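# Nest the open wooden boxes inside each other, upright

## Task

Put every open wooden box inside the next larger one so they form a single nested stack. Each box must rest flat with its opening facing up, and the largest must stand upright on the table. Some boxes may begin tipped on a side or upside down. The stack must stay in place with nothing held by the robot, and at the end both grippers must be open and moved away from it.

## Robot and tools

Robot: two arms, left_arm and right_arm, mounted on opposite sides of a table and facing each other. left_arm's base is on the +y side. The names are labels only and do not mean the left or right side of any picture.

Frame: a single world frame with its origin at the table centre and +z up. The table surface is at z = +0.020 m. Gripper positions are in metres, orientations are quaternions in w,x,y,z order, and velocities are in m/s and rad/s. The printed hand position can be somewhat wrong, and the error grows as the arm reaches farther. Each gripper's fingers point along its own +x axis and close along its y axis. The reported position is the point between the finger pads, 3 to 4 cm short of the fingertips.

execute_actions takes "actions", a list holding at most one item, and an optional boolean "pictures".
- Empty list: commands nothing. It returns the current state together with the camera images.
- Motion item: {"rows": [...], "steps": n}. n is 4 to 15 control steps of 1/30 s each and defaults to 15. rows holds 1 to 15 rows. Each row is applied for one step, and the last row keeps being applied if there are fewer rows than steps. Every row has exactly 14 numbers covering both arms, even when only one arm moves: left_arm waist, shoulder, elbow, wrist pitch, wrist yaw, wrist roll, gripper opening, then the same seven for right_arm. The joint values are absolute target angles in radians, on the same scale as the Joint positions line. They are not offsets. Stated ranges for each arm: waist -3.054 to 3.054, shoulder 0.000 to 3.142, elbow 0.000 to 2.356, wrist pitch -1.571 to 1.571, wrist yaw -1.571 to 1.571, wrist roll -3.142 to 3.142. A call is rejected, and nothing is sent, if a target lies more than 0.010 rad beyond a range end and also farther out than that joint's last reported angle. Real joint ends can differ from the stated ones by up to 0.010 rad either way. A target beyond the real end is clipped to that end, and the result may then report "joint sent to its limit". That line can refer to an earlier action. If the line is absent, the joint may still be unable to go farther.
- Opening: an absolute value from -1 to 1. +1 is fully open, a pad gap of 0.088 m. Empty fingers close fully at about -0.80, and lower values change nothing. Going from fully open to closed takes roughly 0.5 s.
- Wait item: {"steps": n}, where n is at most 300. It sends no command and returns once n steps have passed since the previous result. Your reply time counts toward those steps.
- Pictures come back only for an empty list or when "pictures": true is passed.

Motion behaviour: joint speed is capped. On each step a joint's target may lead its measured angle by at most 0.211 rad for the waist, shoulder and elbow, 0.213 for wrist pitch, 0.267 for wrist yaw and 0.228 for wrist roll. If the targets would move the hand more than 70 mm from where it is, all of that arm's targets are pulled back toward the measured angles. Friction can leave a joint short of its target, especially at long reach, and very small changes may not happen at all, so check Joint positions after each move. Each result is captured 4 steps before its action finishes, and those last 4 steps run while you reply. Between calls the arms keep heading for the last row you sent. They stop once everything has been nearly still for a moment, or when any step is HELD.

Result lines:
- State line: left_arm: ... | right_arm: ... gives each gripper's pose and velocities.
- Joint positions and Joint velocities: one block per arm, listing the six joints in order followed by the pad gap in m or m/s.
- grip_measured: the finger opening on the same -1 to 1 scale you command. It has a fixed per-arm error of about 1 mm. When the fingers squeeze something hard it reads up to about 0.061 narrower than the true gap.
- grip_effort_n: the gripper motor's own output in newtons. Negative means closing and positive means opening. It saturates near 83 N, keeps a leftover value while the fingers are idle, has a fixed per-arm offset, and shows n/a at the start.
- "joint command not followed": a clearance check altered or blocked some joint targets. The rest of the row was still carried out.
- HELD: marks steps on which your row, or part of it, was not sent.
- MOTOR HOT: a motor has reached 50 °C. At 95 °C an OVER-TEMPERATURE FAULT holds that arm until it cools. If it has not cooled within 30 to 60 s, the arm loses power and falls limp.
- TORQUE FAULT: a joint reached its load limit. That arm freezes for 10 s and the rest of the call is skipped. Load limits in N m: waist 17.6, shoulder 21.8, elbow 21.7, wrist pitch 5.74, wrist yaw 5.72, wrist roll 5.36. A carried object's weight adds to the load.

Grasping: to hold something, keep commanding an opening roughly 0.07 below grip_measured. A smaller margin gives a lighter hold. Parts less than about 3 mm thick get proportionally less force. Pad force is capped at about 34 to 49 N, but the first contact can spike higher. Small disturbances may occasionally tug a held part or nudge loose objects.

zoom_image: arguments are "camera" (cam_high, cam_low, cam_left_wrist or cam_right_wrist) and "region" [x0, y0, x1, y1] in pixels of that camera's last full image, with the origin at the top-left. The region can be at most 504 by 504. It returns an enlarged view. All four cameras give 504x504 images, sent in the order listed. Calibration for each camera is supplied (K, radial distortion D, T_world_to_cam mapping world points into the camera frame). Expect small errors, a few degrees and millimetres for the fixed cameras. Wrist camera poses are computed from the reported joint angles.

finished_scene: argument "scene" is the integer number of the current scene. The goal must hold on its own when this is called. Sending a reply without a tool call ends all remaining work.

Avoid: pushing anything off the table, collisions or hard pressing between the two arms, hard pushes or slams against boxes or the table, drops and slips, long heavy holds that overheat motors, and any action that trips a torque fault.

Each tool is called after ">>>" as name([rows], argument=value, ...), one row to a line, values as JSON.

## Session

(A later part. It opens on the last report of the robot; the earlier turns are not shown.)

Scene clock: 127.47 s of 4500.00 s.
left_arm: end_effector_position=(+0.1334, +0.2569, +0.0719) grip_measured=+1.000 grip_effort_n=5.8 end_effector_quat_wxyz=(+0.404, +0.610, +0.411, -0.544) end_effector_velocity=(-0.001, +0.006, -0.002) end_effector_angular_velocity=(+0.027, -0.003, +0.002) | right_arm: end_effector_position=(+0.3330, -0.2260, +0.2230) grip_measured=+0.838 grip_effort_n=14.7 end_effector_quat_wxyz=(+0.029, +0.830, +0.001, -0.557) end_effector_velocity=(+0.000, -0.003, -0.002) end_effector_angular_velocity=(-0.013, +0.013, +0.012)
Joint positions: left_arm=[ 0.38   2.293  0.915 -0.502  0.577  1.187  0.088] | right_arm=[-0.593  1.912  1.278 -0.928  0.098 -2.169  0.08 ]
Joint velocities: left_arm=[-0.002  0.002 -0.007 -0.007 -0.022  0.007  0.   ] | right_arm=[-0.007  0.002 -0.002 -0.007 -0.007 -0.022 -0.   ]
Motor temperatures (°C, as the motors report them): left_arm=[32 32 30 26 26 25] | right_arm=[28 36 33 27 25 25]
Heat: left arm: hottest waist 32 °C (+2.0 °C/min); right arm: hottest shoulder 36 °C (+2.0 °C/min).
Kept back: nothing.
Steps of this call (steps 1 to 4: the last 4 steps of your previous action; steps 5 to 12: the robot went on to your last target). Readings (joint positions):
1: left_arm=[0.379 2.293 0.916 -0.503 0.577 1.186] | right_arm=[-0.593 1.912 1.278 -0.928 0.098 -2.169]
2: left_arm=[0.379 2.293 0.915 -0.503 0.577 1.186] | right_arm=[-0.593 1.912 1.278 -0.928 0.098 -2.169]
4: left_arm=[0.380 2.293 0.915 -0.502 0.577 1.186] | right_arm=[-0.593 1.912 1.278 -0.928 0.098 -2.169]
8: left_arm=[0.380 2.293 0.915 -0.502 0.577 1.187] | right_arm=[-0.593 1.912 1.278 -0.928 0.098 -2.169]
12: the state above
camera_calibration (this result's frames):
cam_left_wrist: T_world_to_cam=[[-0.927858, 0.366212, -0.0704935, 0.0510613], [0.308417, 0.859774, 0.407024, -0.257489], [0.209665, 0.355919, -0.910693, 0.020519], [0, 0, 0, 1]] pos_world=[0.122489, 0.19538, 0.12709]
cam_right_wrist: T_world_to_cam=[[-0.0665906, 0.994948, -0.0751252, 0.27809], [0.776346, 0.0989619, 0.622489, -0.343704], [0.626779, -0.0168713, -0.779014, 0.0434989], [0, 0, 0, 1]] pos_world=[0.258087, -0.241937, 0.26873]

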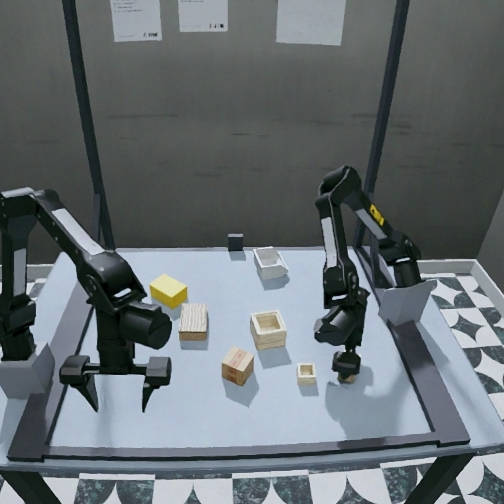

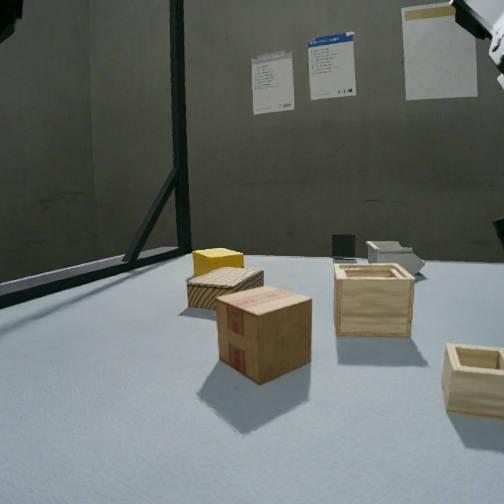

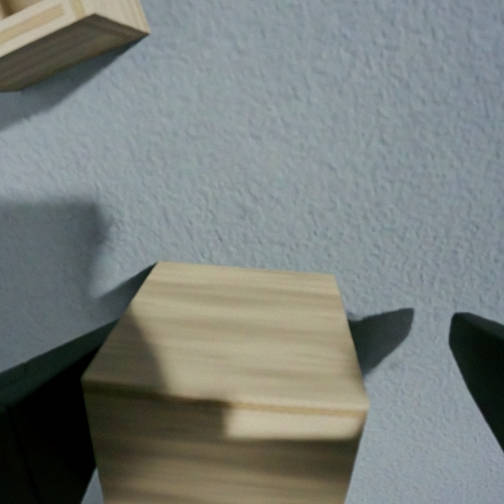

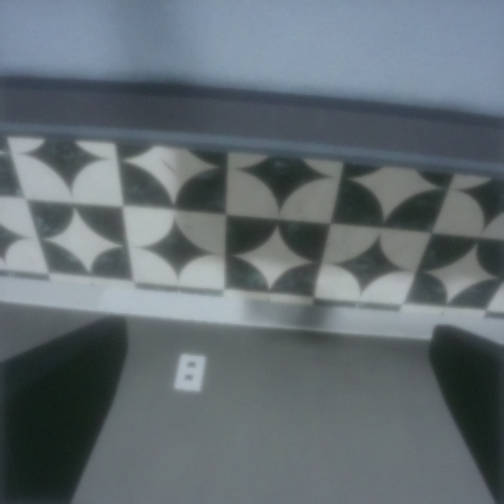

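>>> execute_actions([
  {"rows":[[0.42,2.29,0.915,-0.50,0.577,1.22,1.0,-0.593,1.912,1.278,-0.928,0.098,-2.169,0.84]],"steps":12},
])

>>> execute_actions([
  {"rows":[[0.40,2.39,0.90,-0.39,0.58,1.21,1.0,-0.593,1.912,1.278,-0.928,0.098,-2.169,0.84]],"steps":15},
])

>>> execute_actions([
  {"steps":12},
], pictures=true)

Scene clock: 127.93 s of 4500.00 s.
left_arm: end_effector_position=(+0.1392, +0.2596, +0.0776) grip_measured=+1.000 grip_effort_n=5.3 end_effector_quat_wxyz=(+0.410, +0.608, +0.404, -0.546) end_effector_velocity=(+0.006, +0.001, +0.005) end_effector_angular_velocity=(-0.013, -0.016, -0.013) | right_arm: end_effector_position=(+0.3330, -0.2260, +0.2230) grip_measured=+0.838 grip_effort_n=14.7 end_effector_quat_wxyz=(+0.029, +0.830, +0.001, -0.557) end_effector_velocity=(-0.000, -0.008, -0.001) end_effector_angular_velocity=(-0.032, +0.009, +0.005)
Joint positions: left_arm=[ 0.414  2.293  0.915 -0.502  0.577  1.213  0.088] | right_arm=[-0.593  1.912  1.278 -0.928  0.098 -2.169  0.08 ]
Joint velocities: left_arm=[ 0.022 -0.002  0.002  0.007 -0.007  0.022  0.   ] | right_arm=[-0.007 -0.002 -0.007 -0.022  0.007 -0.022 -0.   ]
Motor temperatures (°C, as the motors report them): left_arm=[32 32 30 26 26 25] | right_arm=[28 36 33 27 25 25]
Heat: left arm: hottest waist 32 °C (+2.0 °C/min); right arm: hottest shoulder 36 °C (+2.0 °C/min).
Steps of this call (steps 1 to 6: the robot went on to your last target; steps 7 to 14: the first 8 steps of this action). Readings (joint positions):
7: left_arm=[0.381 2.293 0.915 -0.502 0.577 1.191] | right_arm=[-0.593 1.912 1.278 -0.928 0.098 -2.169]
8: left_arm=[0.386 2.293 0.915 -0.502 0.577 1.198] | right_arm=[-0.593 1.912 1.278 -0.928 0.098 -2.169]
10: left_arm=[0.400 2.293 0.915 -0.502 0.577 1.206] | right_arm=[-0.593 1.912 1.278 -0.928 0.098 -2.169]
14: the state above

Scene clock: 128.43 s of 4500.00 s.
left_arm: end_effector_position=(+0.1505, +0.2652, +0.0606) grip_measured=+1.000 grip_effort_n=5.3 end_effector_quat_wxyz=(+0.411, +0.610, +0.397, -0.549) end_effector_velocity=(-0.001, -0.001, -0.001) end_effector_angular_velocity=(-0.006, +0.004, +0.004) | right_arm: end_effector_position=(+0.3330, -0.2260, +0.2230) grip_measured=+0.838 grip_effort_n=15.1 end_effector_quat_wxyz=(+0.029, +0.830, +0.001, -0.557) end_effector_velocity=(-0.004, +0.000, -0.001) end_effector_angular_velocity=(+0.001, +0.023, +0.011)
Joint positions: left_arm=[ 0.411  2.364  0.907 -0.407  0.583  1.213  0.088] | right_arm=[-0.593  1.912  1.278 -0.928  0.098 -2.169  0.08 ]
Joint velocities: left_arm=[-0.002  0.002 -0.002  0.007  0.007 -0.007  0.   ] | right_arm=[ 0.002 -0.002 -0.002 -0.007 -0.022 -0.007  0.   ]
Motor temperatures (°C, as the motors report them): left_arm=[32 32 30 26 26 25] | right_arm=[28 36 33 27 25 25]
Heat: left arm: hottest waist 32 °C (+2.0 °C/min); right arm: hottest shoulder 36 °C (+1.0 °C/min).
Steps of this call (steps 1 to 4: the last 4 steps of your previous action; steps 5 to 15: the first 11 steps of this action). Readings (joint positions):
5: left_arm=[0.414 2.298 0.914 -0.493 0.577 1.216] | right_arm=[-0.593 1.912 1.278 -0.928 0.098 -2.169]
6: left_arm=[0.413 2.310 0.912 -0.465 0.577 1.216] | right_arm=[-0.593 1.912 1.278 -0.928 0.098 -2.169]
8: left_arm=[0.409 2.340 0.912 -0.430 0.577 1.216] | right_arm=[-0.593 1.912 1.278 -0.928 0.098 -2.169]
12: left_arm=[0.410 2.363 0.907 -0.409 0.582 1.213] | right_arm=[-0.593 1.912 1.278 -0.928 0.098 -2.169]
15: the state above

Scene clock: 128.83 s of 4500.00 s.
left_arm: end_effector_position=(+0.1507, +0.2653, +0.0604) grip_measured=+1.000 grip_effort_n=5.3 end_effector_quat_wxyz=(+0.412, +0.609, +0.397, -0.549) end_effector_velocity=(-0.000, +0.002, -0.001) end_effector_angular_velocity=(+0.006, -0.005, -0.010) | right_arm: end_effector_position=(+0.3330, -0.2260, +0.2230) grip_measured=+0.838 grip_effort_n=15.1 end_effector_quat_wxyz=(+0.029, +0.830, +0.001, -0.557) end_effector_velocity=(-0.001, -0.002, -0.002) end_effector_angular_velocity=(-0.008, +0.013, +0.003)
Joint positions: left_arm=[ 0.412  2.365  0.906 -0.405  0.585  1.213  0.088] | right_arm=[-0.593  1.912  1.278 -0.928  0.098 -2.169  0.08 ]
Joint velocities: left_arm=[-0.002 -0.002 -0.007  0.007 -0.007  0.007  0.   ] | right_arm=[-0.002  0.002 -0.002 -0.007 -0.007 -0.007 -0.   ]
Motor temperatures (°C, as the motors report them): left_arm=[32 32 30 26 26 25] | right_arm=[28 36 33 27 25 25]
Heat: left arm: hottest waist 32 °C (+2.0 °C/min); right arm: hottest shoulder 36 °C (+1.0 °C/min).
Kept back: nothing.
Steps of this call (steps 1 to 4: the last 4 steps of your previous action; steps 5 to 12: the robot went on to your last target). Readings (joint positions):
1: left_arm=[0.411 2.364 0.907 -0.407 0.583 1.213] | right_arm=[-0.593 1.912 1.278 -0.928 0.098 -2.169]
2: left_arm=[0.411 2.365 0.907 -0.406 0.583 1.213] | right_arm=[-0.593 1.912 1.278 -0.928 0.098 -2.169]
4: left_arm=[0.411 2.365 0.907 -0.406 0.584 1.213] | right_arm=[-0.593 1.912 1.278 -0.928 0.098 -2.169]
8: left_arm=[0.411 2.365 0.906 -0.405 0.584 1.213] | right_arm=[-0.593 1.912 1.278 -0.928 0.098 -2.169]
12: the state above
camera_calibration (this result's frames):
cam_left_wrist: T_world_to_cam=[[-0.922241, 0.375325, -0.0927504, 0.0612721], [0.314839, 0.868326, 0.383259, -0.267172], [0.224384, 0.324255, -0.918972, 0.0101368], [0, 0, 0, 1]] pos_world=[0.138349, 0.205708, 0.117394]
cam_right_wrist: T_world_to_cam=[[-0.0665906, 0.994948, -0.0751252, 0.27809], [0.776346, 0.0989619, 0.622489, -0.343704], [0.626779, -0.0168713, -0.779014, 0.0434989], [0, 0, 0, 1]] pos_world=[0.258087, -0.241937, 0.26873]

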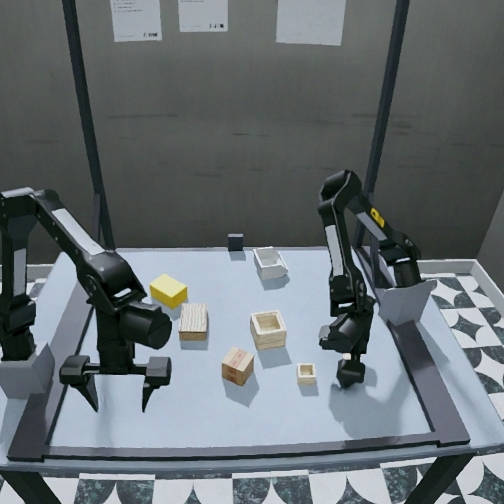

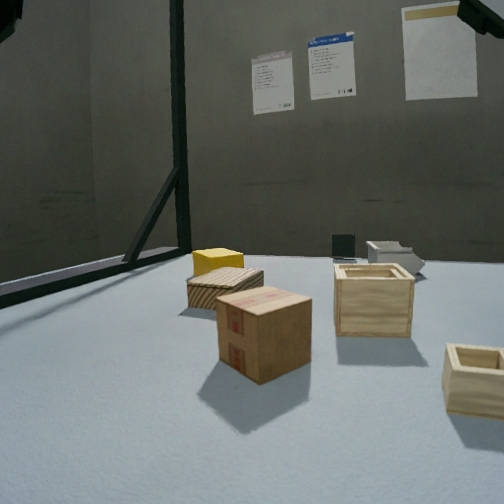

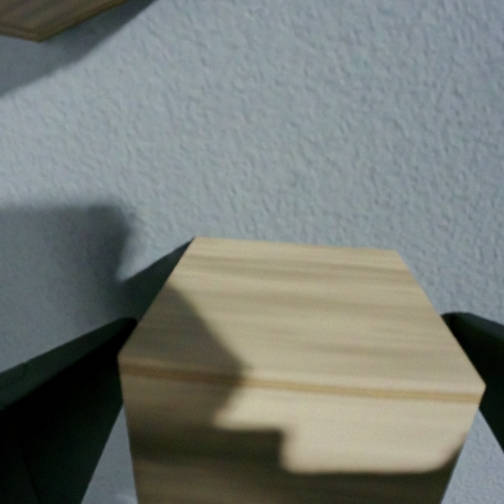

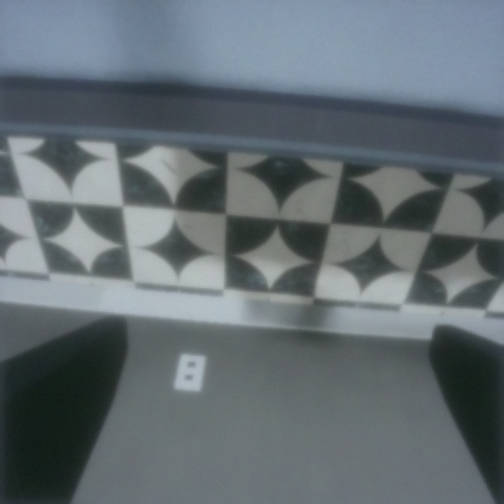

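>>> execute_actions([
  {"rows":[[0.412,2.365,0.906,-0.405,0.585,1.213,-0.2,-0.593,1.912,1.278,-0.928,0.098,-2.169,0.84]],"steps":15},
])

>>> execute_actions([
  {"steps":10},
], pictures=true)

Scene clock: 129.40 s of 4500.00 s.
left_arm: end_effector_position=(+0.1489, +0.2664, +0.0604) grip_measured=+0.236 grip_effort_n=-83.5 end_effector_quat_wxyz=(+0.413, +0.605, +0.399, -0.551) end_effector_velocity=(+0.002, +0.002, +0.001) end_effector_angular_velocity=(+0.031, -0.024, +0.002) | right_arm: end_effector_position=(+0.3330, -0.2260, +0.2230) grip_measured=+0.838 grip_effort_n=15.6 end_effector_quat_wxyz=(+0.029, +0.830, +0.001, -0.557) end_effector_velocity=(+0.000, -0.003, +0.000) end_effector_angular_velocity=(-0.012, -0.002, +0.001)
Joint positions: left_arm=[ 0.415  2.364  0.902 -0.409  0.592  1.213  0.051] | right_arm=[-0.593  1.912  1.278 -0.928  0.098 -2.169  0.08 ]
Joint velocities: left_arm=[-0.007 -0.007  0.002 -0.007 -0.037 -0.007 -0.023] | right_arm=[-0.002 -0.002 -0.002 -0.007  0.007 -0.007  0.   ]
Motor temperatures (°C, as the motors report them): left_arm=[32 32 30 26 26 25] | right_arm=[28 36 33 27 25 25]
Heat: left arm: hottest waist 32 °C (+2.0 °C/min); right arm: hottest shoulder 36 °C (+1.0 °C/min).
Steps of this call (steps 1 to 6: the robot went on to your last target; steps 7 to 17: the first 11 steps of this action). Readings (joint positions):
7: left_arm=[0.412 2.365 0.906 -0.406 0.585 1.213] | right_arm=[-0.593 1.912 1.278 -0.928 0.098 -2.169]
8: left_arm=[0.413 2.365 0.906 -0.412 0.590 1.213] | right_arm=[-0.593 1.912 1.278 -0.928 0.098 -2.169]
10: left_arm=[0.413 2.365 0.902 -0.420 0.597 1.213] | right_arm=[-0.593 1.912 1.278 -0.928 0.098 -2.169]
14: left_arm=[0.415 2.364 0.901 -0.415 0.594 1.213] | right_arm=[-0.593 1.912 1.278 -0.928 0.098 -2.169]
17: the state above

Scene clock: 129.73 s of 4500.00 s.
left_arm: end_effector_position=(+0.1489, +0.2664, +0.0604) grip_measured=+0.246 grip_effort_n=-83.5 end_effector_quat_wxyz=(+0.413, +0.605, +0.399, -0.551) end_effector_velocity=(-0.002, +0.005, -0.000) end_effector_angular_velocity=(+0.028, -0.001, +0.034) | right_arm: end_effector_position=(+0.3330, -0.2260, +0.2230) grip_measured=+0.838 grip_effort_n=15.1 end_effector_quat_wxyz=(+0.029, +0.830, +0.001, -0.557) end_effector_velocity=(-0.002, -0.005, -0.000) end_effector_angular_velocity=(-0.009, +0.018, -0.018)
Joint positions: left_arm=[ 0.415  2.364  0.902 -0.409  0.592  1.213  0.051] | right_arm=[-0.593  1.912  1.278 -0.928  0.098 -2.169  0.08 ]
Joint velocities: left_arm=[-0.002 -0.002 -0.002 -0.022 -0.022 -0.022 -0.001] | right_arm=[-0.007 -0.002 -0.002 -0.022 -0.007  0.007 -0.   ]
Motor temperatures (°C, as the motors report them): left_arm=[32 32 30 26 26 25] | right_arm=[28 36 33 27 25 25]
Heat: left arm: hottest waist 32 °C (+2.0 °C/min); right arm: hottest shoulder 36 °C (+1.0 °C/min).
Kept back: nothing.
Steps of this call (steps 1 to 4: the last 4 steps of your previous action; steps 5 to 10: the robot went on to your last target). Readings (joint positions):
1: left_arm=[0.415 2.364 0.902 -0.409 0.592 1.213] | right_arm=[-0.593 1.912 1.278 -0.928 0.098 -2.169]
2: left_arm=[0.415 2.364 0.902 -0.409 0.592 1.213] | right_arm=[-0.593 1.912 1.278 -0.928 0.098 -2.169]
4: left_arm=[0.415 2.364 0.902 -0.409 0.592 1.213] | right_arm=[-0.593 1.912 1.278 -0.928 0.098 -2.169]
8: left_arm=[0.415 2.364 0.902 -0.409 0.592 1.213] | right_arm=[-0.593 1.912 1.278 -0.928 0.098 -2.169]
10: the state above
camera_calibration (this result's frames):
cam_left_wrist: T_world_to_cam=[[-0.925493, 0.368853, -0.0860771, 0.0610026], [0.312354, 0.871796, 0.377369, -0.267799], [0.214235, 0.322366, -0.922054, 0.0123747], [0, 0, 0, 1]] pos_world=[0.137454, 0.206976, 0.11772]
cam_right_wrist: T_world_to_cam=[[-0.0665906, 0.994948, -0.0751252, 0.27809], [0.776346, 0.0989619, 0.622489, -0.343704], [0.626779, -0.0168713, -0.779014, 0.0434989], [0, 0, 0, 1]] pos_world=[0.258087, -0.241937, 0.26873]

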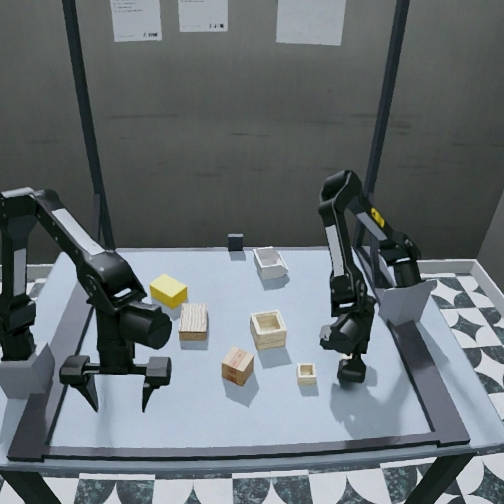

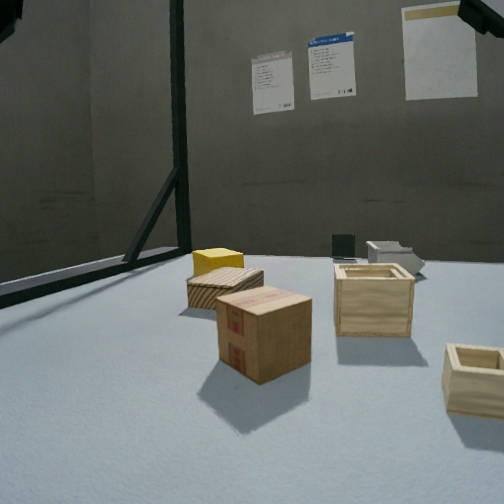

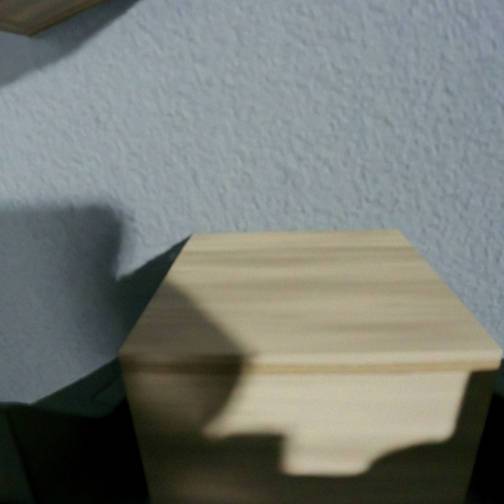

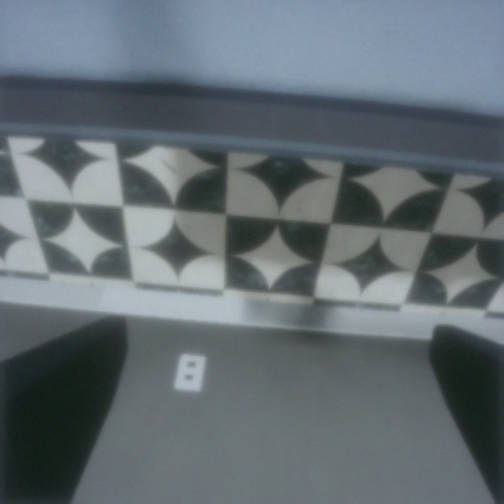

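>>> execute_actions([
  {"rows":[[0.40,2.15,1.0,-0.65,0.56,1.2,0.17,-0.593,1.912,1.278,-0.928,0.098,-2.169,0.84]],"steps":15},
])

>>> execute_actions([
  {"rows":[[0.1,2.25,1.35,-1.0,0.35,1.0,0.17,-0.593,1.912,1.278,-0.928,0.098,-2.169,0.84]],"steps":15},
])

>>> execute_actions([
  {"rows":[[-0.157,2.45,1.62,-1.30,0.09,0.85,0.17,-0.593,1.912,1.278,-0.928,0.098,-2.169,0.84]],"steps":15},
])

>>> execute_actions([
  {"steps":20},
], pictures=true)

Scene clock: 130.43 s of 4500.00 s.
left_arm: end_effector_position=(+0.1305, +0.2235, +0.1173) grip_measured=+0.246 grip_effort_n=-83.5 end_effector_quat_wxyz=(+0.415, +0.627, +0.371, -0.545) end_effector_velocity=(-0.017, +0.029, -0.000) end_effector_angular_velocity=(+0.127, +0.053, +0.116) | right_arm: end_effector_position=(+0.3330, -0.2260, +0.2230) grip_measured=+0.838 grip_effort_n=14.2 end_effector_quat_wxyz=(+0.029, +0.830, +0.001, -0.557) end_effector_velocity=(+0.002, -0.000, +0.001) end_effector_angular_velocity=(+0.000, -0.010, +0.005)
Joint positions: left_arm=[ 0.401  2.163  0.998 -0.634  0.567  1.204  0.051] | right_arm=[-0.593  1.912  1.278 -0.928  0.098 -2.169  0.08 ]
Joint velocities: left_arm=[ 0.002 -0.007 -0.002 -0.168 -0.066 -0.007 -0.   ] | right_arm=[-0.002 -0.002 -0.002  0.007  0.007 -0.007 -0.   ]
Motor temperatures (°C, as the motors report them): left_arm=[32 32 30 26 26 25] | right_arm=[28 36 33 27 25 25]
Heat: left arm: hottest waist 32 °C (+2.0 °C/min); right arm: hottest shoulder 36 °C (+1.0 °C/min).
Steps of this call (steps 1 to 10: the robot went on to your last target; steps 11 to 21: the first 11 steps of this action). Readings (joint positions):
11: left_arm=[0.415 2.352 0.909 -0.426 0.587 1.213] | right_arm=[-0.593 1.912 1.278 -0.928 0.098 -2.169]
12: left_arm=[0.412 2.331 0.921 -0.478 0.574 1.211] | right_arm=[-0.593 1.912 1.278 -0.928 0.098 -2.169]
14: left_arm=[0.406 2.266 0.941 -0.552 0.571 1.208] | right_arm=[-0.593 1.912 1.278 -0.928 0.098 -2.169]
18: left_arm=[0.401 2.174 0.993 -0.609 0.571 1.205] | right_arm=[-0.593 1.912 1.278 -0.928 0.098 -2.169]
21: the state above

Scene clock: 130.93 s of 4500.00 s.
left_arm: end_effector_position=(+0.0889, +0.1687, +0.1001) grip_measured=+0.246 grip_effort_n=-83.5 end_effector_quat_wxyz=(+0.321, +0.706, +0.442, -0.451) end_effector_velocity=(-0.010, -0.003, +0.014) end_effector_angular_velocity=(+0.176, -0.086, +0.104) | right_arm: end_effector_position=(+0.3330, -0.2260, +0.2230) grip_measured=+0.838 grip_effort_n=15.1 end_effector_quat_wxyz=(+0.029, +0.830, +0.001, -0.557) end_effector_velocity=(-0.000, -0.004, -0.001) end_effector_angular_velocity=(-0.016, +0.000, +0.000)
Joint positions: left_arm=[ 0.102  2.23   1.323 -0.968  0.37   1.014  0.051] | right_arm=[-0.593  1.912  1.278 -0.928  0.098 -2.169  0.08 ]
Joint velocities: left_arm=[-0.056  0.046  0.168 -0.242 -0.139 -0.095 -0.   ] | right_arm=[-0.002 -0.002 -0.007 -0.007  0.007 -0.007 -0.   ]
Motor temperatures (°C, as the motors report them): left_arm=[32 32 30 26 26 25] | right_arm=[28 36 34 27 25 25]
Heat: left arm: hottest waist 32 °C (+2.0 °C/min); right arm: hottest shoulder 36 °C (+1.0 °C/min).
Steps of this call (steps 1 to 4: the last 4 steps of your previous action; steps 5 to 15: the first 11 steps of this action). Readings (joint positions):
5: left_arm=[0.393 2.167 1.015 -0.671 0.539 1.181] | right_arm=[-0.593 1.912 1.278 -0.928 0.098 -2.169]
6: left_arm=[0.364 2.182 1.055 -0.731 0.484 1.134] | right_arm=[-0.593 1.912 1.278 -0.928 0.098 -2.169]
8: left_arm=[0.277 2.214 1.144 -0.809 0.428 1.079] | right_arm=[-0.593 1.912 1.278 -0.928 0.098 -2.169]
12: left_arm=[0.130 2.229 1.284 -0.931 0.387 1.029] | right_arm=[-0.593 1.912 1.278 -0.928 0.098 -2.169]
15: the state above

Scene clock: 131.43 s of 4500.00 s.
left_arm: end_effector_position=(+0.0703, +0.1552, +0.0895) grip_measured=+0.246 grip_effort_n=-83.5 end_effector_quat_wxyz=(+0.247, +0.782, +0.493, -0.292) end_effector_velocity=(-0.031, -0.005, +0.011) end_effector_angular_velocity=(+0.052, -0.168, +0.308) | right_arm: end_effector_position=(+0.3330, -0.2260, +0.2230) grip_measured=+0.838 grip_effort_n=15.1 end_effector_quat_wxyz=(+0.029, +0.830, +0.001, -0.557) end_effector_velocity=(+0.001, +0.000, +0.002) end_effector_angular_velocity=(+0.013, +0.000, +0.004)
Joint positions: left_arm=[-0.089  2.386  1.62  -1.283  0.107  0.848  0.051] | right_arm=[-0.593  1.912  1.278 -0.928  0.098 -2.169  0.08 ]
Joint velocities: left_arm=[-0.051  0.081  0.203 -0.3   -0.007 -0.33   0.   ] | right_arm=[-0.007 -0.007 -0.002  0.007 -0.007 -0.007 -0.   ]
Motor temperatures (°C, as the motors report them): left_arm=[32 32 30 26 26 25] | right_arm=[28 36 34 27 25 25]
Heat: left arm: hottest waist 32 °C (+2.0 °C/min); right arm: hottest shoulder 36 °C (+1.0 °C/min).
Steps of this call (steps 1 to 4: the last 4 steps of your previous action; steps 5 to 15: the first 11 steps of this action). Readings (joint positions):
5: left_arm=[0.096 2.256 1.354 -1.019 0.328 0.989] | right_arm=[-0.593 1.912 1.278 -0.928 0.098 -2.169]
6: left_arm=[0.070 2.291 1.403 -1.078 0.260 0.953] | right_arm=[-0.593 1.912 1.278 -0.928 0.098 -2.169]
8: left_arm=[0.012 2.355 1.498 -1.172 0.183 0.905] | right_arm=[-0.593 1.912 1.278 -0.928 0.098 -2.169]
12: left_arm=[-0.051 2.375 1.591 -1.263 0.108 0.863] | right_arm=[-0.593 1.912 1.278 -0.928 0.098 -2.169]
15: the state above

Scene clock: 132.10 s of 4500.00 s.
left_arm: end_effector_position=(+0.0675, +0.1577, +0.0898) grip_measured=+0.246 grip_effort_n=-83.5 end_effector_quat_wxyz=(+0.234, +0.787, +0.498, -0.280) end_effector_velocity=(-0.001, +0.002, +0.001) end_effector_angular_velocity=(+0.013, +0.001, -0.005) | right_arm: end_effector_position=(+0.3330, -0.2260, +0.2230) grip_measured=+0.838 grip_effort_n=15.6 end_effector_quat_wxyz=(+0.029, +0.830, +0.001, -0.557) end_effector_velocity=(+0.000, -0.003, +0.000) end_effector_angular_velocity=(-0.012, -0.002, +0.001)
Joint positions: left_arm=[-0.102  2.395  1.632 -1.311  0.088  0.847  0.051] | right_arm=[-0.593  1.912  1.278 -0.928  0.098 -2.169  0.08 ]
Joint velocities: left_arm=[-0.002 -0.002 -0.002 -0.007 -0.007  0.007  0.   ] | right_arm=[-0.002 -0.002 -0.002 -0.007  0.007 -0.007 -0.   ]
Motor temperatures (°C, as the motors report them): left_arm=[32 32 30 26 26 25] | right_arm=[28 36 34 27 25 25]
Heat: left arm: hottest waist 32 °C (+2.0 °C/min); right arm: hottest shoulder 36 °C (+1.0 °C/min).
Kept back: nothing.
Steps of this call (steps 1 to 4: the last 4 steps of your previous action; steps 5 to 20: the robot went on to your last target). Readings (joint positions):
1: left_arm=[-0.097 2.387 1.625 -1.288 0.100 0.849] | right_arm=[-0.593 1.912 1.278 -0.928 0.098 -2.169]
2: left_arm=[-0.102 2.390 1.627 -1.297 0.094 0.847] | right_arm=[-0.593 1.912 1.278 -0.928 0.098 -2.169]
4: left_arm=[-0.101 2.393 1.627 -1.307 0.093 0.847] | right_arm=[-0.593 1.912 1.278 -0.928 0.098 -2.169]
8: left_arm=[-0.102 2.394 1.630 -1.309 0.090 0.847] | right_arm=[-0.593 1.912 1.278 -0.928 0.098 -2.169]
20: the state above
camera_calibration (this result's frames):
cam_left_wrist: T_world_to_cam=[[-0.897077, 0.433313, -0.0865641, 0.0163113], [0.0990007, 0.388014, 0.916321, -0.116337], [0.430642, 0.81344, -0.390977, -0.047794], [0, 0, 0, 1]] pos_world=[0.046732, 0.0769499, 0.0893273]
cam_right_wrist: T_world_to_cam=[[-0.0665906, 0.994948, -0.0751252, 0.27809], [0.776346, 0.0989619, 0.622489, -0.343704], [0.626779, -0.0168713, -0.779014, 0.0434989], [0, 0, 0, 1]] pos_world=[0.258087, -0.241937, 0.26873]

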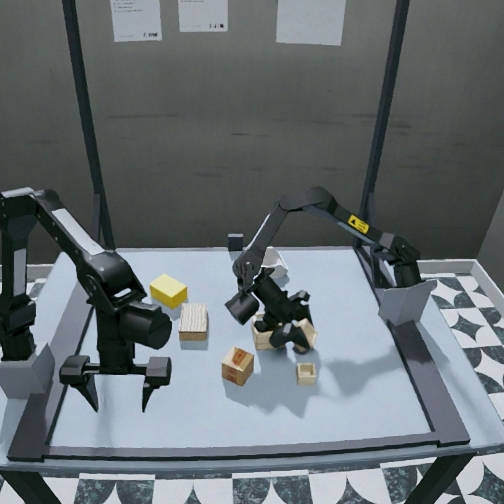

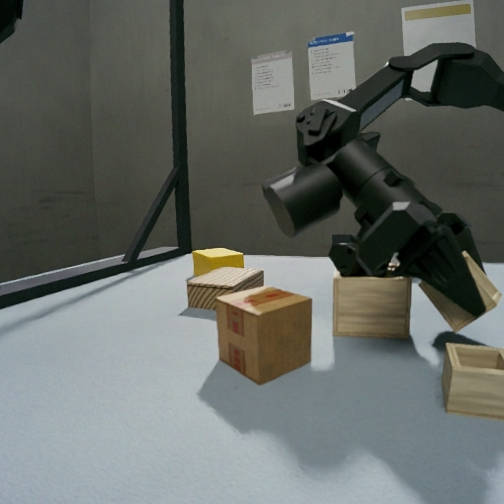

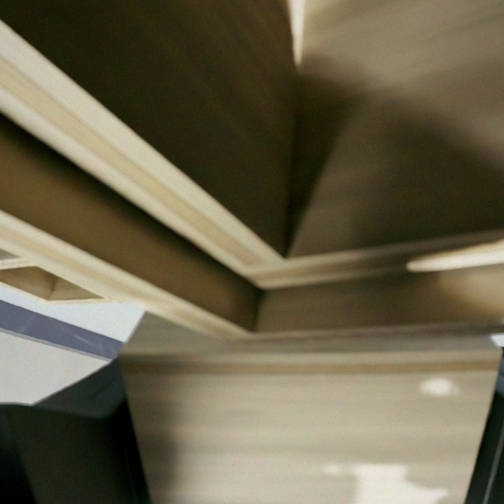

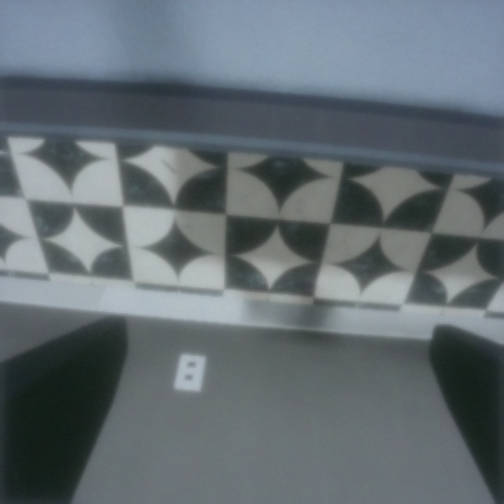

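>>> execute_actions([
  {"rows":[[-0.10,2.28,1.63,-1.40,0.09,0.85,0.17,-0.593,1.912,1.278,-0.928,0.098,-2.169,0.84]],"steps":15},
])

>>> execute_actions([
  {"rows":[[0.15,2.28,1.55,-1.40,0.09,1.0,0.17,-0.593,1.912,1.278,-0.928,0.098,-2.169,0.84]],"steps":15},
])

>>> execute_actions([
  {"steps":15},
], pictures=true)

Scene clock: 132.70 s of 4500.00 s.
left_arm: end_effector_position=(+0.0405, +0.1533, +0.1170) grip_measured=+0.246 grip_effort_n=-83.5 end_effector_quat_wxyz=(+0.235, +0.790, +0.491, -0.283) end_effector_velocity=(-0.007, -0.002, +0.023) end_effector_angular_velocity=(-0.032, -0.020, +0.007) | right_arm: end_effector_position=(+0.3330, -0.2260, +0.2230) grip_measured=+0.838 grip_effort_n=15.1 end_effector_quat_wxyz=(+0.029, +0.830, +0.001, -0.557) end_effector_velocity=(-0.003, -0.001, -0.001) end_effector_angular_velocity=(+0.008, +0.022, -0.007)
Joint positions: left_arm=[-0.109  2.296  1.627 -1.392  0.088  0.847  0.051] | right_arm=[-0.593  1.912  1.278 -0.928  0.098 -2.169  0.08 ]
Joint velocities: left_arm=[ 0.027 -0.061 -0.002 -0.037 -0.007 -0.007 -0.   ] | right_arm=[-0.002 -0.002 -0.002 -0.007 -0.022  0.007 -0.   ]
Motor temperatures (°C, as the motors report them): left_arm=[32 32 30 26 26 25] | right_arm=[28 36 34 27 25 25]
Heat: left arm: hottest waist 32 °C (+2.0 °C/min); right arm: hottest shoulder 36 °C (+1.0 °C/min).
Steps of this call (steps 1 to 7: the robot went on to your last target; steps 8 to 18: the first 11 steps of this action). Readings (joint positions):
8: left_arm=[-0.102 2.384 1.632 -1.315 0.087 0.847] | right_arm=[-0.593 1.912 1.278 -0.928 0.098 -2.169]
9: left_arm=[-0.103 2.375 1.632 -1.328 0.087 0.847] | right_arm=[-0.593 1.912 1.278 -0.928 0.098 -2.169]
11: left_arm=[-0.110 2.359 1.627 -1.362 0.087 0.847] | right_arm=[-0.593 1.912 1.278 -0.928 0.098 -2.169]
15: left_arm=[-0.112 2.313 1.627 -1.385 0.088 0.847] | right_arm=[-0.593 1.912 1.278 -0.928 0.098 -2.169]
18: the state above

Scene clock: 133.20 s of 4500.00 s.
left_arm: end_effector_position=(+0.0933, +0.1936, +0.1673) grip_measured=+0.246 grip_effort_n=-83.5 end_effector_quat_wxyz=(+0.272, +0.737, +0.540, -0.303) end_effector_velocity=(-0.013, +0.006, -0.015) end_effector_angular_velocity=(+0.079, +0.072, -0.083) | right_arm: end_effector_position=(+0.3330, -0.2260, +0.2230) grip_measured=+0.838 grip_effort_n=15.1 end_effector_quat_wxyz=(+0.029, +0.830, +0.001, -0.557) end_effector_velocity=(-0.003, -0.004, +0.001) end_effector_angular_velocity=(-0.012, +0.015, +0.002)
Joint positions: left_arm=[ 0.153  2.289  1.559 -1.399  0.088  0.988  0.051] | right_arm=[-0.593  1.912  1.278 -0.928  0.098 -2.169  0.08 ]
Joint velocities: left_arm=[-0.056 -0.007 -0.046  0.007 -0.007  0.081  0.   ] | right_arm=[-0.002 -0.007 -0.002 -0.022 -0.007 -0.007 -0.   ]
Motor temperatures (°C, as the motors report them): left_arm=[32 32 30 26 26 25] | right_arm=[28 36 34 27 25 25]
Heat: left arm: hottest waist 32 °C (+2.0 °C/min); right arm: hottest shoulder 36 °C (+1.0 °C/min).
Steps of this call (steps 1 to 4: the last 4 steps of your previous action; steps 5 to 15: the first 11 steps of this action). Readings (joint positions):
5: left_arm=[-0.102 2.295 1.622 -1.394 0.092 0.864] | right_arm=[-0.593 1.912 1.278 -0.928 0.098 -2.169]
6: left_arm=[-0.081 2.292 1.611 -1.394 0.098 0.898] | right_arm=[-0.593 1.912 1.278 -0.928 0.098 -2.169]
8: left_arm=[-0.005 2.289 1.588 -1.399 0.098 0.939] | right_arm=[-0.593 1.912 1.278 -0.928 0.098 -2.169]
12: left_arm=[0.135 2.289 1.564 -1.399 0.088 0.977] | right_arm=[-0.593 1.912 1.278 -0.928 0.098 -2.169]
15: the state above

Scene clock: 133.70 s of 4500.00 s.
left_arm: end_effector_position=(+0.0912, +0.1939, +0.1650) grip_measured=+0.246 grip_effort_n=-83.5 end_effector_quat_wxyz=(+0.264, +0.740, +0.539, -0.305) end_effector_velocity=(+0.002, +0.002, +0.000) end_effector_angular_velocity=(+0.000, -0.011, +0.003) | right_arm: end_effector_position=(+0.3330, -0.2260, +0.2230) grip_measured=+0.838 grip_effort_n=15.1 end_effector_quat_wxyz=(+0.029, +0.830, +0.001, -0.557) end_effector_velocity=(-0.001, -0.000, +0.000) end_effector_angular_velocity=(+0.008, +0.003, +0.008)
Joint positions: left_arm=[ 0.144  2.289  1.555 -1.399  0.088  0.997  0.051] | right_arm=[-0.593  1.912  1.278 -0.928  0.098 -2.169  0.08 ]
Joint velocities: left_arm=[ 0.002 -0.002 -0.007  0.007 -0.007 -0.007  0.   ] | right_arm=[-0.002 -0.007 -0.007  0.007 -0.007 -0.007  0.   ]
Motor temperatures (°C, as the motors report them): left_arm=[32 32 30 26 26 25] | right_arm=[28 36 34 27 25 25]
Heat: left arm: hottest waist 32 °C (+2.0 °C/min); right arm: hottest shoulder 36 °C (+1.0 °C/min).
Kept back: nothing.
Steps of this call (steps 1 to 4: the last 4 steps of your previous action; steps 5 to 15: the robot went on to your last target). Readings (joint positions):
1: left_arm=[0.151 2.289 1.558 -1.399 0.088 0.990] | right_arm=[-0.593 1.912 1.278 -0.928 0.098 -2.169]
2: left_arm=[0.147 2.289 1.557 -1.399 0.088 0.992] | right_arm=[-0.593 1.912 1.278 -0.928 0.098 -2.169]
4: left_arm=[0.144 2.289 1.556 -1.399 0.088 0.994] | right_arm=[-0.593 1.912 1.278 -0.928 0.098 -2.169]
8: left_arm=[0.143 2.289 1.555 -1.399 0.088 0.996] | right_arm=[-0.593 1.912 1.278 -0.928 0.098 -2.169]
15: the state above
All arms were judged still, so your last target was given up. Only a new action makes them travel on or press farther. Fingers that are still opening or closing keep moving.
camera_calibration (this result's frames):
cam_left_wrist: T_world_to_cam=[[-0.945243, 0.320602, -0.0610677, 0.0503932], [0.100143, 0.463007, 0.880679, -0.21045], [0.310623, 0.826341, -0.46976, -0.036649], [0, 0, 0, 1]] pos_world=[0.080093, 0.111568, 0.1712]
cam_right_wrist: T_world_to_cam=[[-0.0665906, 0.994948, -0.0751252, 0.27809], [0.776346, 0.0989619, 0.622489, -0.343704], [0.626779, -0.0168713, -0.779014, 0.0434989], [0, 0, 0, 1]] pos_world=[0.258087, -0.241937, 0.26873]

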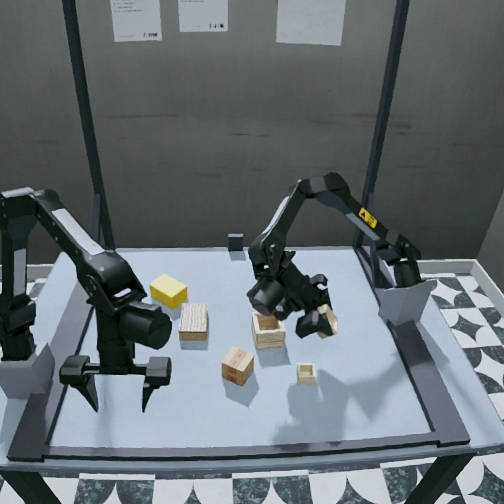

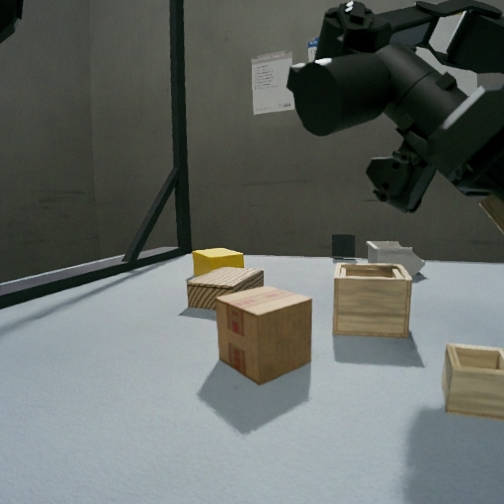

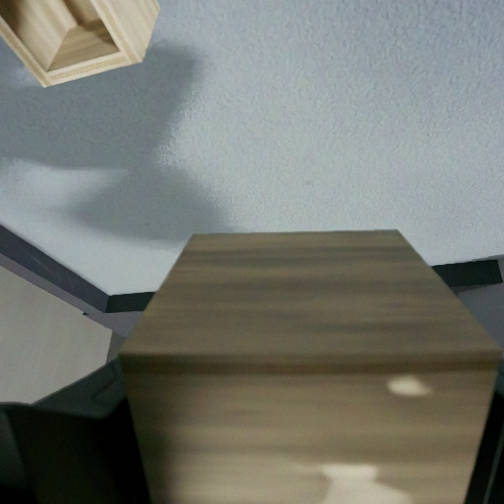

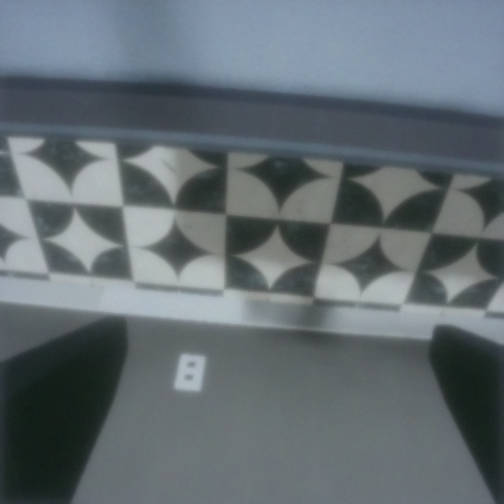

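>>> execute_actions([
  {"rows":[[0.145,2.48,1.555,-1.21,0.09,1.0,0.17,-0.593,1.912,1.278,-0.928,0.098,-2.169,0.84]],"steps":15},
])

>>> execute_actions([
  {"steps":15},
], pictures=true)

Scene clock: 134.20 s of 4500.00 s.
left_arm: end_effector_position=(+0.1390, +0.2061, +0.1118) grip_measured=+0.246 grip_effort_n=-83.5 end_effector_quat_wxyz=(+0.262, +0.738, +0.542, -0.305) end_effector_velocity=(+0.010, -0.013, -0.005) end_effector_angular_velocity=(-0.054, -0.029, -0.044) | right_arm: end_effector_position=(+0.3330, -0.2260, +0.2230) grip_measured=+0.838 grip_effort_n=15.6 end_effector_quat_wxyz=(+0.029, +0.830, +0.001, -0.557) end_effector_velocity=(-0.003, -0.005, -0.002) end_effector_angular_velocity=(-0.020, +0.021, -0.001)
Joint positions: left_arm=[ 0.144  2.47   1.55  -1.222  0.089  0.998  0.051] | right_arm=[-0.593  1.912  1.278 -0.928  0.098 -2.169  0.08 ]
Joint velocities: left_arm=[-0.002 -0.002  0.007  0.066  0.007 -0.007 -0.   ] | right_arm=[-0.002  0.002 -0.002 -0.022 -0.007 -0.007 -0.   ]
Motor temperatures (°C, as the motors report them): left_arm=[32 32 30 26 26 25] | right_arm=[28 36 34 27 25 25]
Heat: left arm: hottest waist 32 °C (+2.0 °C/min); right arm: hottest shoulder 36 °C (+1.0 °C/min).
Steps of this call (steps 1 to 4: nothing new was sent; steps 5 to 15: the first 11 steps of this action). Readings (joint positions):
5: left_arm=[0.144 2.300 1.555 -1.392 0.088 0.997] | right_arm=[-0.593 1.912 1.278 -0.928 0.098 -2.169]
6: left_arm=[0.144 2.319 1.556 -1.355 0.089 0.998] | right_arm=[-0.593 1.912 1.278 -0.928 0.098 -2.169]
8: left_arm=[0.144 2.374 1.565 -1.274 0.089 0.998] | right_arm=[-0.593 1.912 1.278 -0.928 0.098 -2.169]
12: left_arm=[0.144 2.460 1.550 -1.237 0.089 0.998] | right_arm=[-0.593 1.912 1.278 -0.928 0.098 -2.169]
15: the state above

Scene clock: 134.70 s of 4500.00 s.
left_arm: end_effector_position=(+0.1410, +0.2044, +0.1110) grip_measured=+0.246 grip_effort_n=-83.5 end_effector_quat_wxyz=(+0.264, +0.740, +0.538, -0.306) end_effector_velocity=(-0.003, -0.001, +0.001) end_effector_angular_velocity=(-0.000, +0.011, -0.003) | right_arm: end_effector_position=(+0.3330, -0.2260, +0.2230) grip_measured=+0.838 grip_effort_n=15.1 end_effector_quat_wxyz=(+0.029, +0.830, +0.001, -0.557) end_effector_velocity=(+0.002, -0.003, +0.002) end_effector_angular_velocity=(-0.001, -0.005, -0.016)
Joint positions: left_arm=[ 0.144  2.471  1.552 -1.211  0.089  0.998  0.051] | right_arm=[-0.593  1.912  1.278 -0.928  0.098 -2.169  0.08 ]
Joint velocities: left_arm=[-0.002 -0.007 -0.002 -0.007  0.007  0.007 -0.   ] | right_arm=[-0.007 -0.002  0.002 -0.007  0.007  0.007 -0.   ]
Motor temperatures (°C, as the motors report them): left_arm=[32 32 30 26 26 25] | right_arm=[28 36 34 27 25 25]
Heat: left arm: hottest waist 32 °C (+2.0 °C/min); right arm: hottest shoulder 36 °C (+1.0 °C/min).
Kept back: nothing.
Steps of this call (steps 1 to 4: the last 4 steps of your previous action; steps 5 to 15: the robot went on to your last target). Readings (joint positions):
1: left_arm=[0.144 2.470 1.551 -1.220 0.089 0.998] | right_arm=[-0.593 1.912 1.278 -0.928 0.098 -2.169]
2: left_arm=[0.144 2.470 1.552 -1.217 0.089 0.998] | right_arm=[-0.593 1.912 1.278 -0.928 0.098 -2.169]
4: left_arm=[0.144 2.470 1.552 -1.214 0.089 0.998] | right_arm=[-0.593 1.912 1.278 -0.928 0.098 -2.169]
8: left_arm=[0.144 2.470 1.552 -1.212 0.089 0.998] | right_arm=[-0.593 1.912 1.278 -0.928 0.098 -2.169]
15: the state above
camera_calibration (this result's frames):
cam_left_wrist: T_world_to_cam=[[-0.944507, 0.322522, -0.0623362, 0.0904228], [0.100655, 0.464792, 0.87968, -0.173052], [0.312689, 0.824589, -0.471463, -0.0858296], [0, 0, 0, 1]] pos_world=[0.129662, 0.122044, 0.117402]
cam_right_wrist: T_world_to_cam=[[-0.0665906, 0.994948, -0.0751252, 0.27809], [0.776346, 0.0989619, 0.622489, -0.343704], [0.626779, -0.0168713, -0.779014, 0.0434989], [0, 0, 0, 1]] pos_world=[0.258087, -0.241937, 0.26873]

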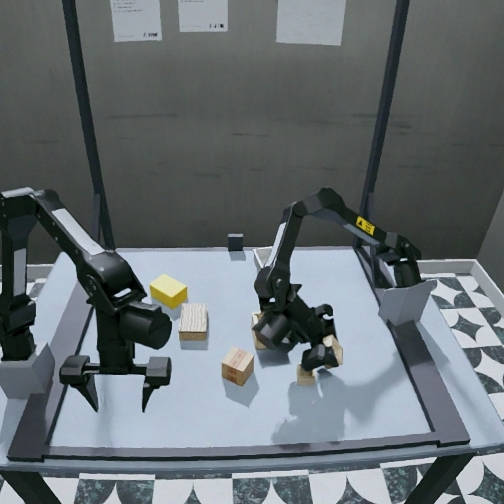

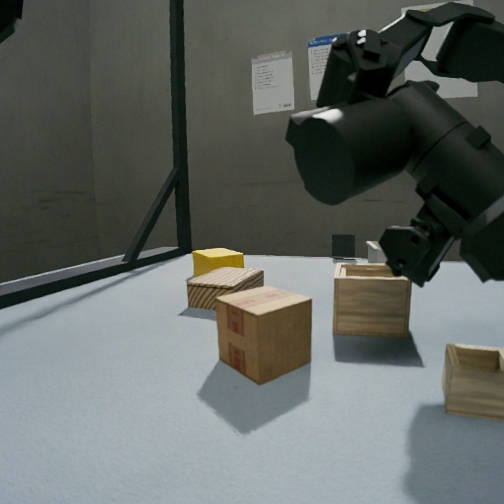

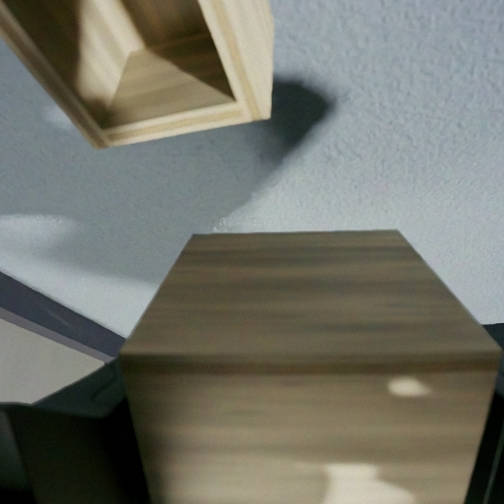

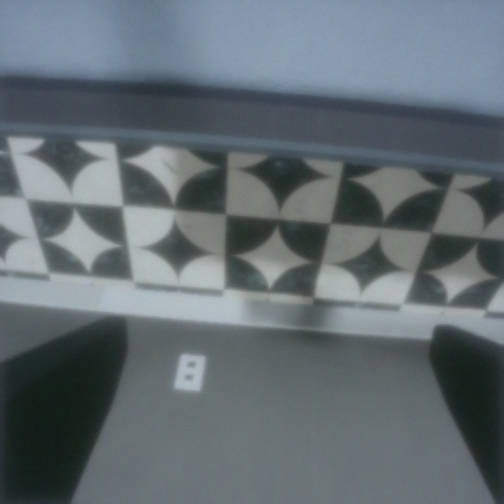

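>>> execute_actions([
  {"rows":[[0.20,2.47,1.35,-1.03,0.09,1.04,0.17,-0.593,1.912,1.278,-0.928,0.098,-2.169,0.84]],"steps":15},
])

>>> execute_actions([
  {"steps":15},
], pictures=true)

Scene clock: 135.27 s of 4500.00 s.
left_arm: end_effector_position=(+0.1539, +0.2493, +0.0924) grip_measured=+0.246 grip_effort_n=-83.5 end_effector_quat_wxyz=(+0.268, +0.729, +0.547, -0.314) end_effector_velocity=(+0.010, -0.002, -0.010) end_effector_angular_velocity=(-0.040, -0.017, -0.045) | right_arm: end_effector_position=(+0.3330, -0.2260, +0.2230) grip_measured=+0.838 grip_effort_n=14.7 end_effector_quat_wxyz=(+0.029, +0.830, +0.001, -0.557) end_effector_velocity=(-0.005, -0.001, -0.003) end_effector_angular_velocity=(+0.000, +0.038, +0.021)
Joint positions: left_arm=[ 0.196  2.473  1.365 -1.04   0.091  1.035  0.051] | right_arm=[-0.593  1.912  1.278 -0.928  0.098 -2.169  0.08 ]
Joint velocities: left_arm=[-0.002  0.002 -0.032  0.095  0.007  0.007 -0.   ] | right_arm=[-0.002 -0.002 -0.007 -0.007 -0.037 -0.022 -0.   ]
Motor temperatures (°C, as the motors report them): left_arm=[32 32 30 26 26 25] | right_arm=[28 36 34 27 25 25]
Heat: left arm: hottest waist 32 °C (+2.0 °C/min); right arm: hottest shoulder 36 °C (+1.0 °C/min).
Steps of this call (steps 1 to 6: the robot went on to your last target; steps 7 to 17: the first 11 steps of this action). Readings (joint positions):
7: left_arm=[0.145 2.470 1.534 -1.189 0.090 1.002] | right_arm=[-0.593 1.912 1.278 -0.928 0.098 -2.169]
8: left_arm=[0.150 2.463 1.498 -1.140 0.091 1.011] | right_arm=[-0.593 1.912 1.278 -0.928 0.098 -2.169]
10: left_arm=[0.168 2.462 1.438 -1.099 0.091 1.022] | right_arm=[-0.593 1.912 1.278 -0.928 0.098 -2.169]
14: left_arm=[0.194 2.473 1.372 -1.056 0.091 1.032] | right_arm=[-0.593 1.912 1.278 -0.928 0.098 -2.169]
17: the state above

Scene clock: 135.77 s of 4500.00 s.
left_arm: end_effector_position=(+0.1537, +0.2517, +0.0910) grip_measured=+0.246 grip_effort_n=-83.5 end_effector_quat_wxyz=(+0.266, +0.729, +0.547, -0.315) end_effector_velocity=(-0.005, +0.004, +0.001) end_effector_angular_velocity=(+0.022, -0.005, +0.026) | right_arm: end_effector_position=(+0.3330, -0.2260, +0.2230) grip_measured=+0.838 grip_effort_n=14.7 end_effector_quat_wxyz=(+0.029, +0.830, +0.001, -0.557) end_effector_velocity=(+0.001, -0.002, +0.002) end_effector_angular_velocity=(-0.013, -0.004, +0.016)
Joint positions: left_arm=[ 0.196  2.473  1.355 -1.032  0.091  1.037  0.051] | right_arm=[-0.593  1.912  1.278 -0.928  0.098 -2.169  0.08 ]
Joint velocities: left_arm=[-0.007 -0.002 -0.007 -0.022 -0.007 -0.022 -0.   ] | right_arm=[-0.002 -0.002  0.002 -0.007  0.007 -0.022 -0.   ]
Motor temperatures (°C, as the motors report them): left_arm=[33 32 30 26 26 25] | right_arm=[28 36 34 27 25 25]
Heat: left arm: hottest waist 33 °C (+3.0 °C/min); right arm: hottest shoulder 36 °C (+1.0 °C/min).
Kept back: nothing.
Steps of this call (steps 1 to 4: the last 4 steps of your previous action; steps 5 to 15: the robot went on to your last target). Readings (joint positions):
1: left_arm=[0.196 2.473 1.364 -1.038 0.091 1.035] | right_arm=[-0.593 1.912 1.278 -0.928 0.098 -2.169]
2: left_arm=[0.196 2.473 1.361 -1.037 0.091 1.035] | right_arm=[-0.593 1.912 1.278 -0.928 0.098 -2.169]
4: left_arm=[0.196 2.473 1.358 -1.035 0.091 1.036] | right_arm=[-0.593 1.912 1.278 -0.928 0.098 -2.169]
8: left_arm=[0.196 2.473 1.356 -1.032 0.091 1.037] | right_arm=[-0.593 1.912 1.278 -0.928 0.098 -2.169]
15: the state above
camera_calibration (this result's frames):
cam_left_wrist: T_world_to_cam=[[-0.952946, 0.299811, -0.0447999, 0.0913269], [0.109606, 0.47856, 0.871187, -0.182793], [0.282631, 0.825284, -0.488903, -0.132209], [0, 0, 0, 1]] pos_world=[0.144431, 0.169206, 0.0987009]
cam_right_wrist: T_world_to_cam=[[-0.0665906, 0.994948, -0.0751252, 0.27809], [0.776346, 0.0989619, 0.622489, -0.343704], [0.626779, -0.0168713, -0.779014, 0.0434989], [0, 0, 0, 1]] pos_world=[0.258087, -0.241937, 0.26873]

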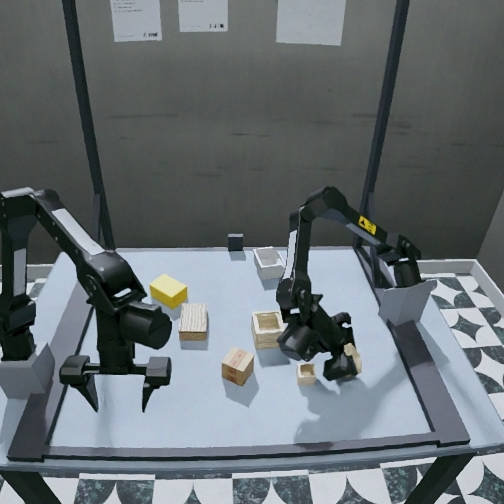

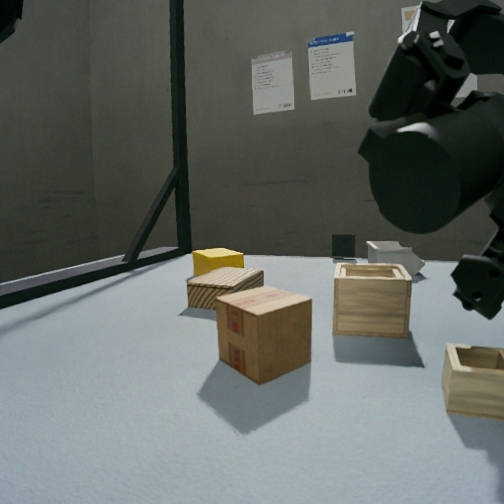

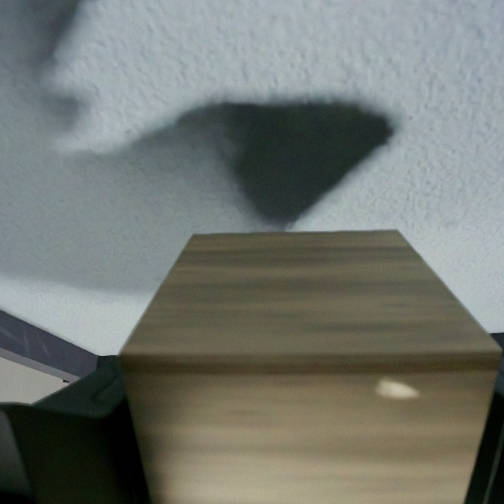

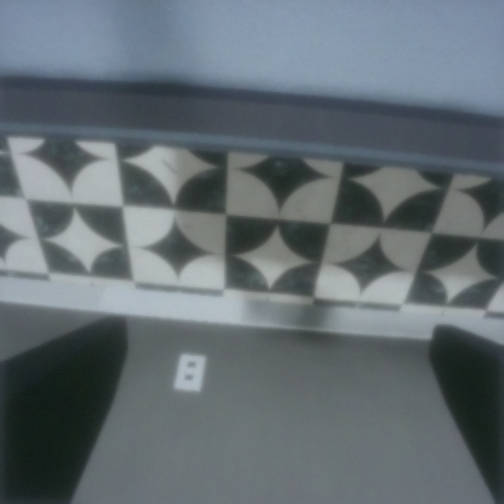

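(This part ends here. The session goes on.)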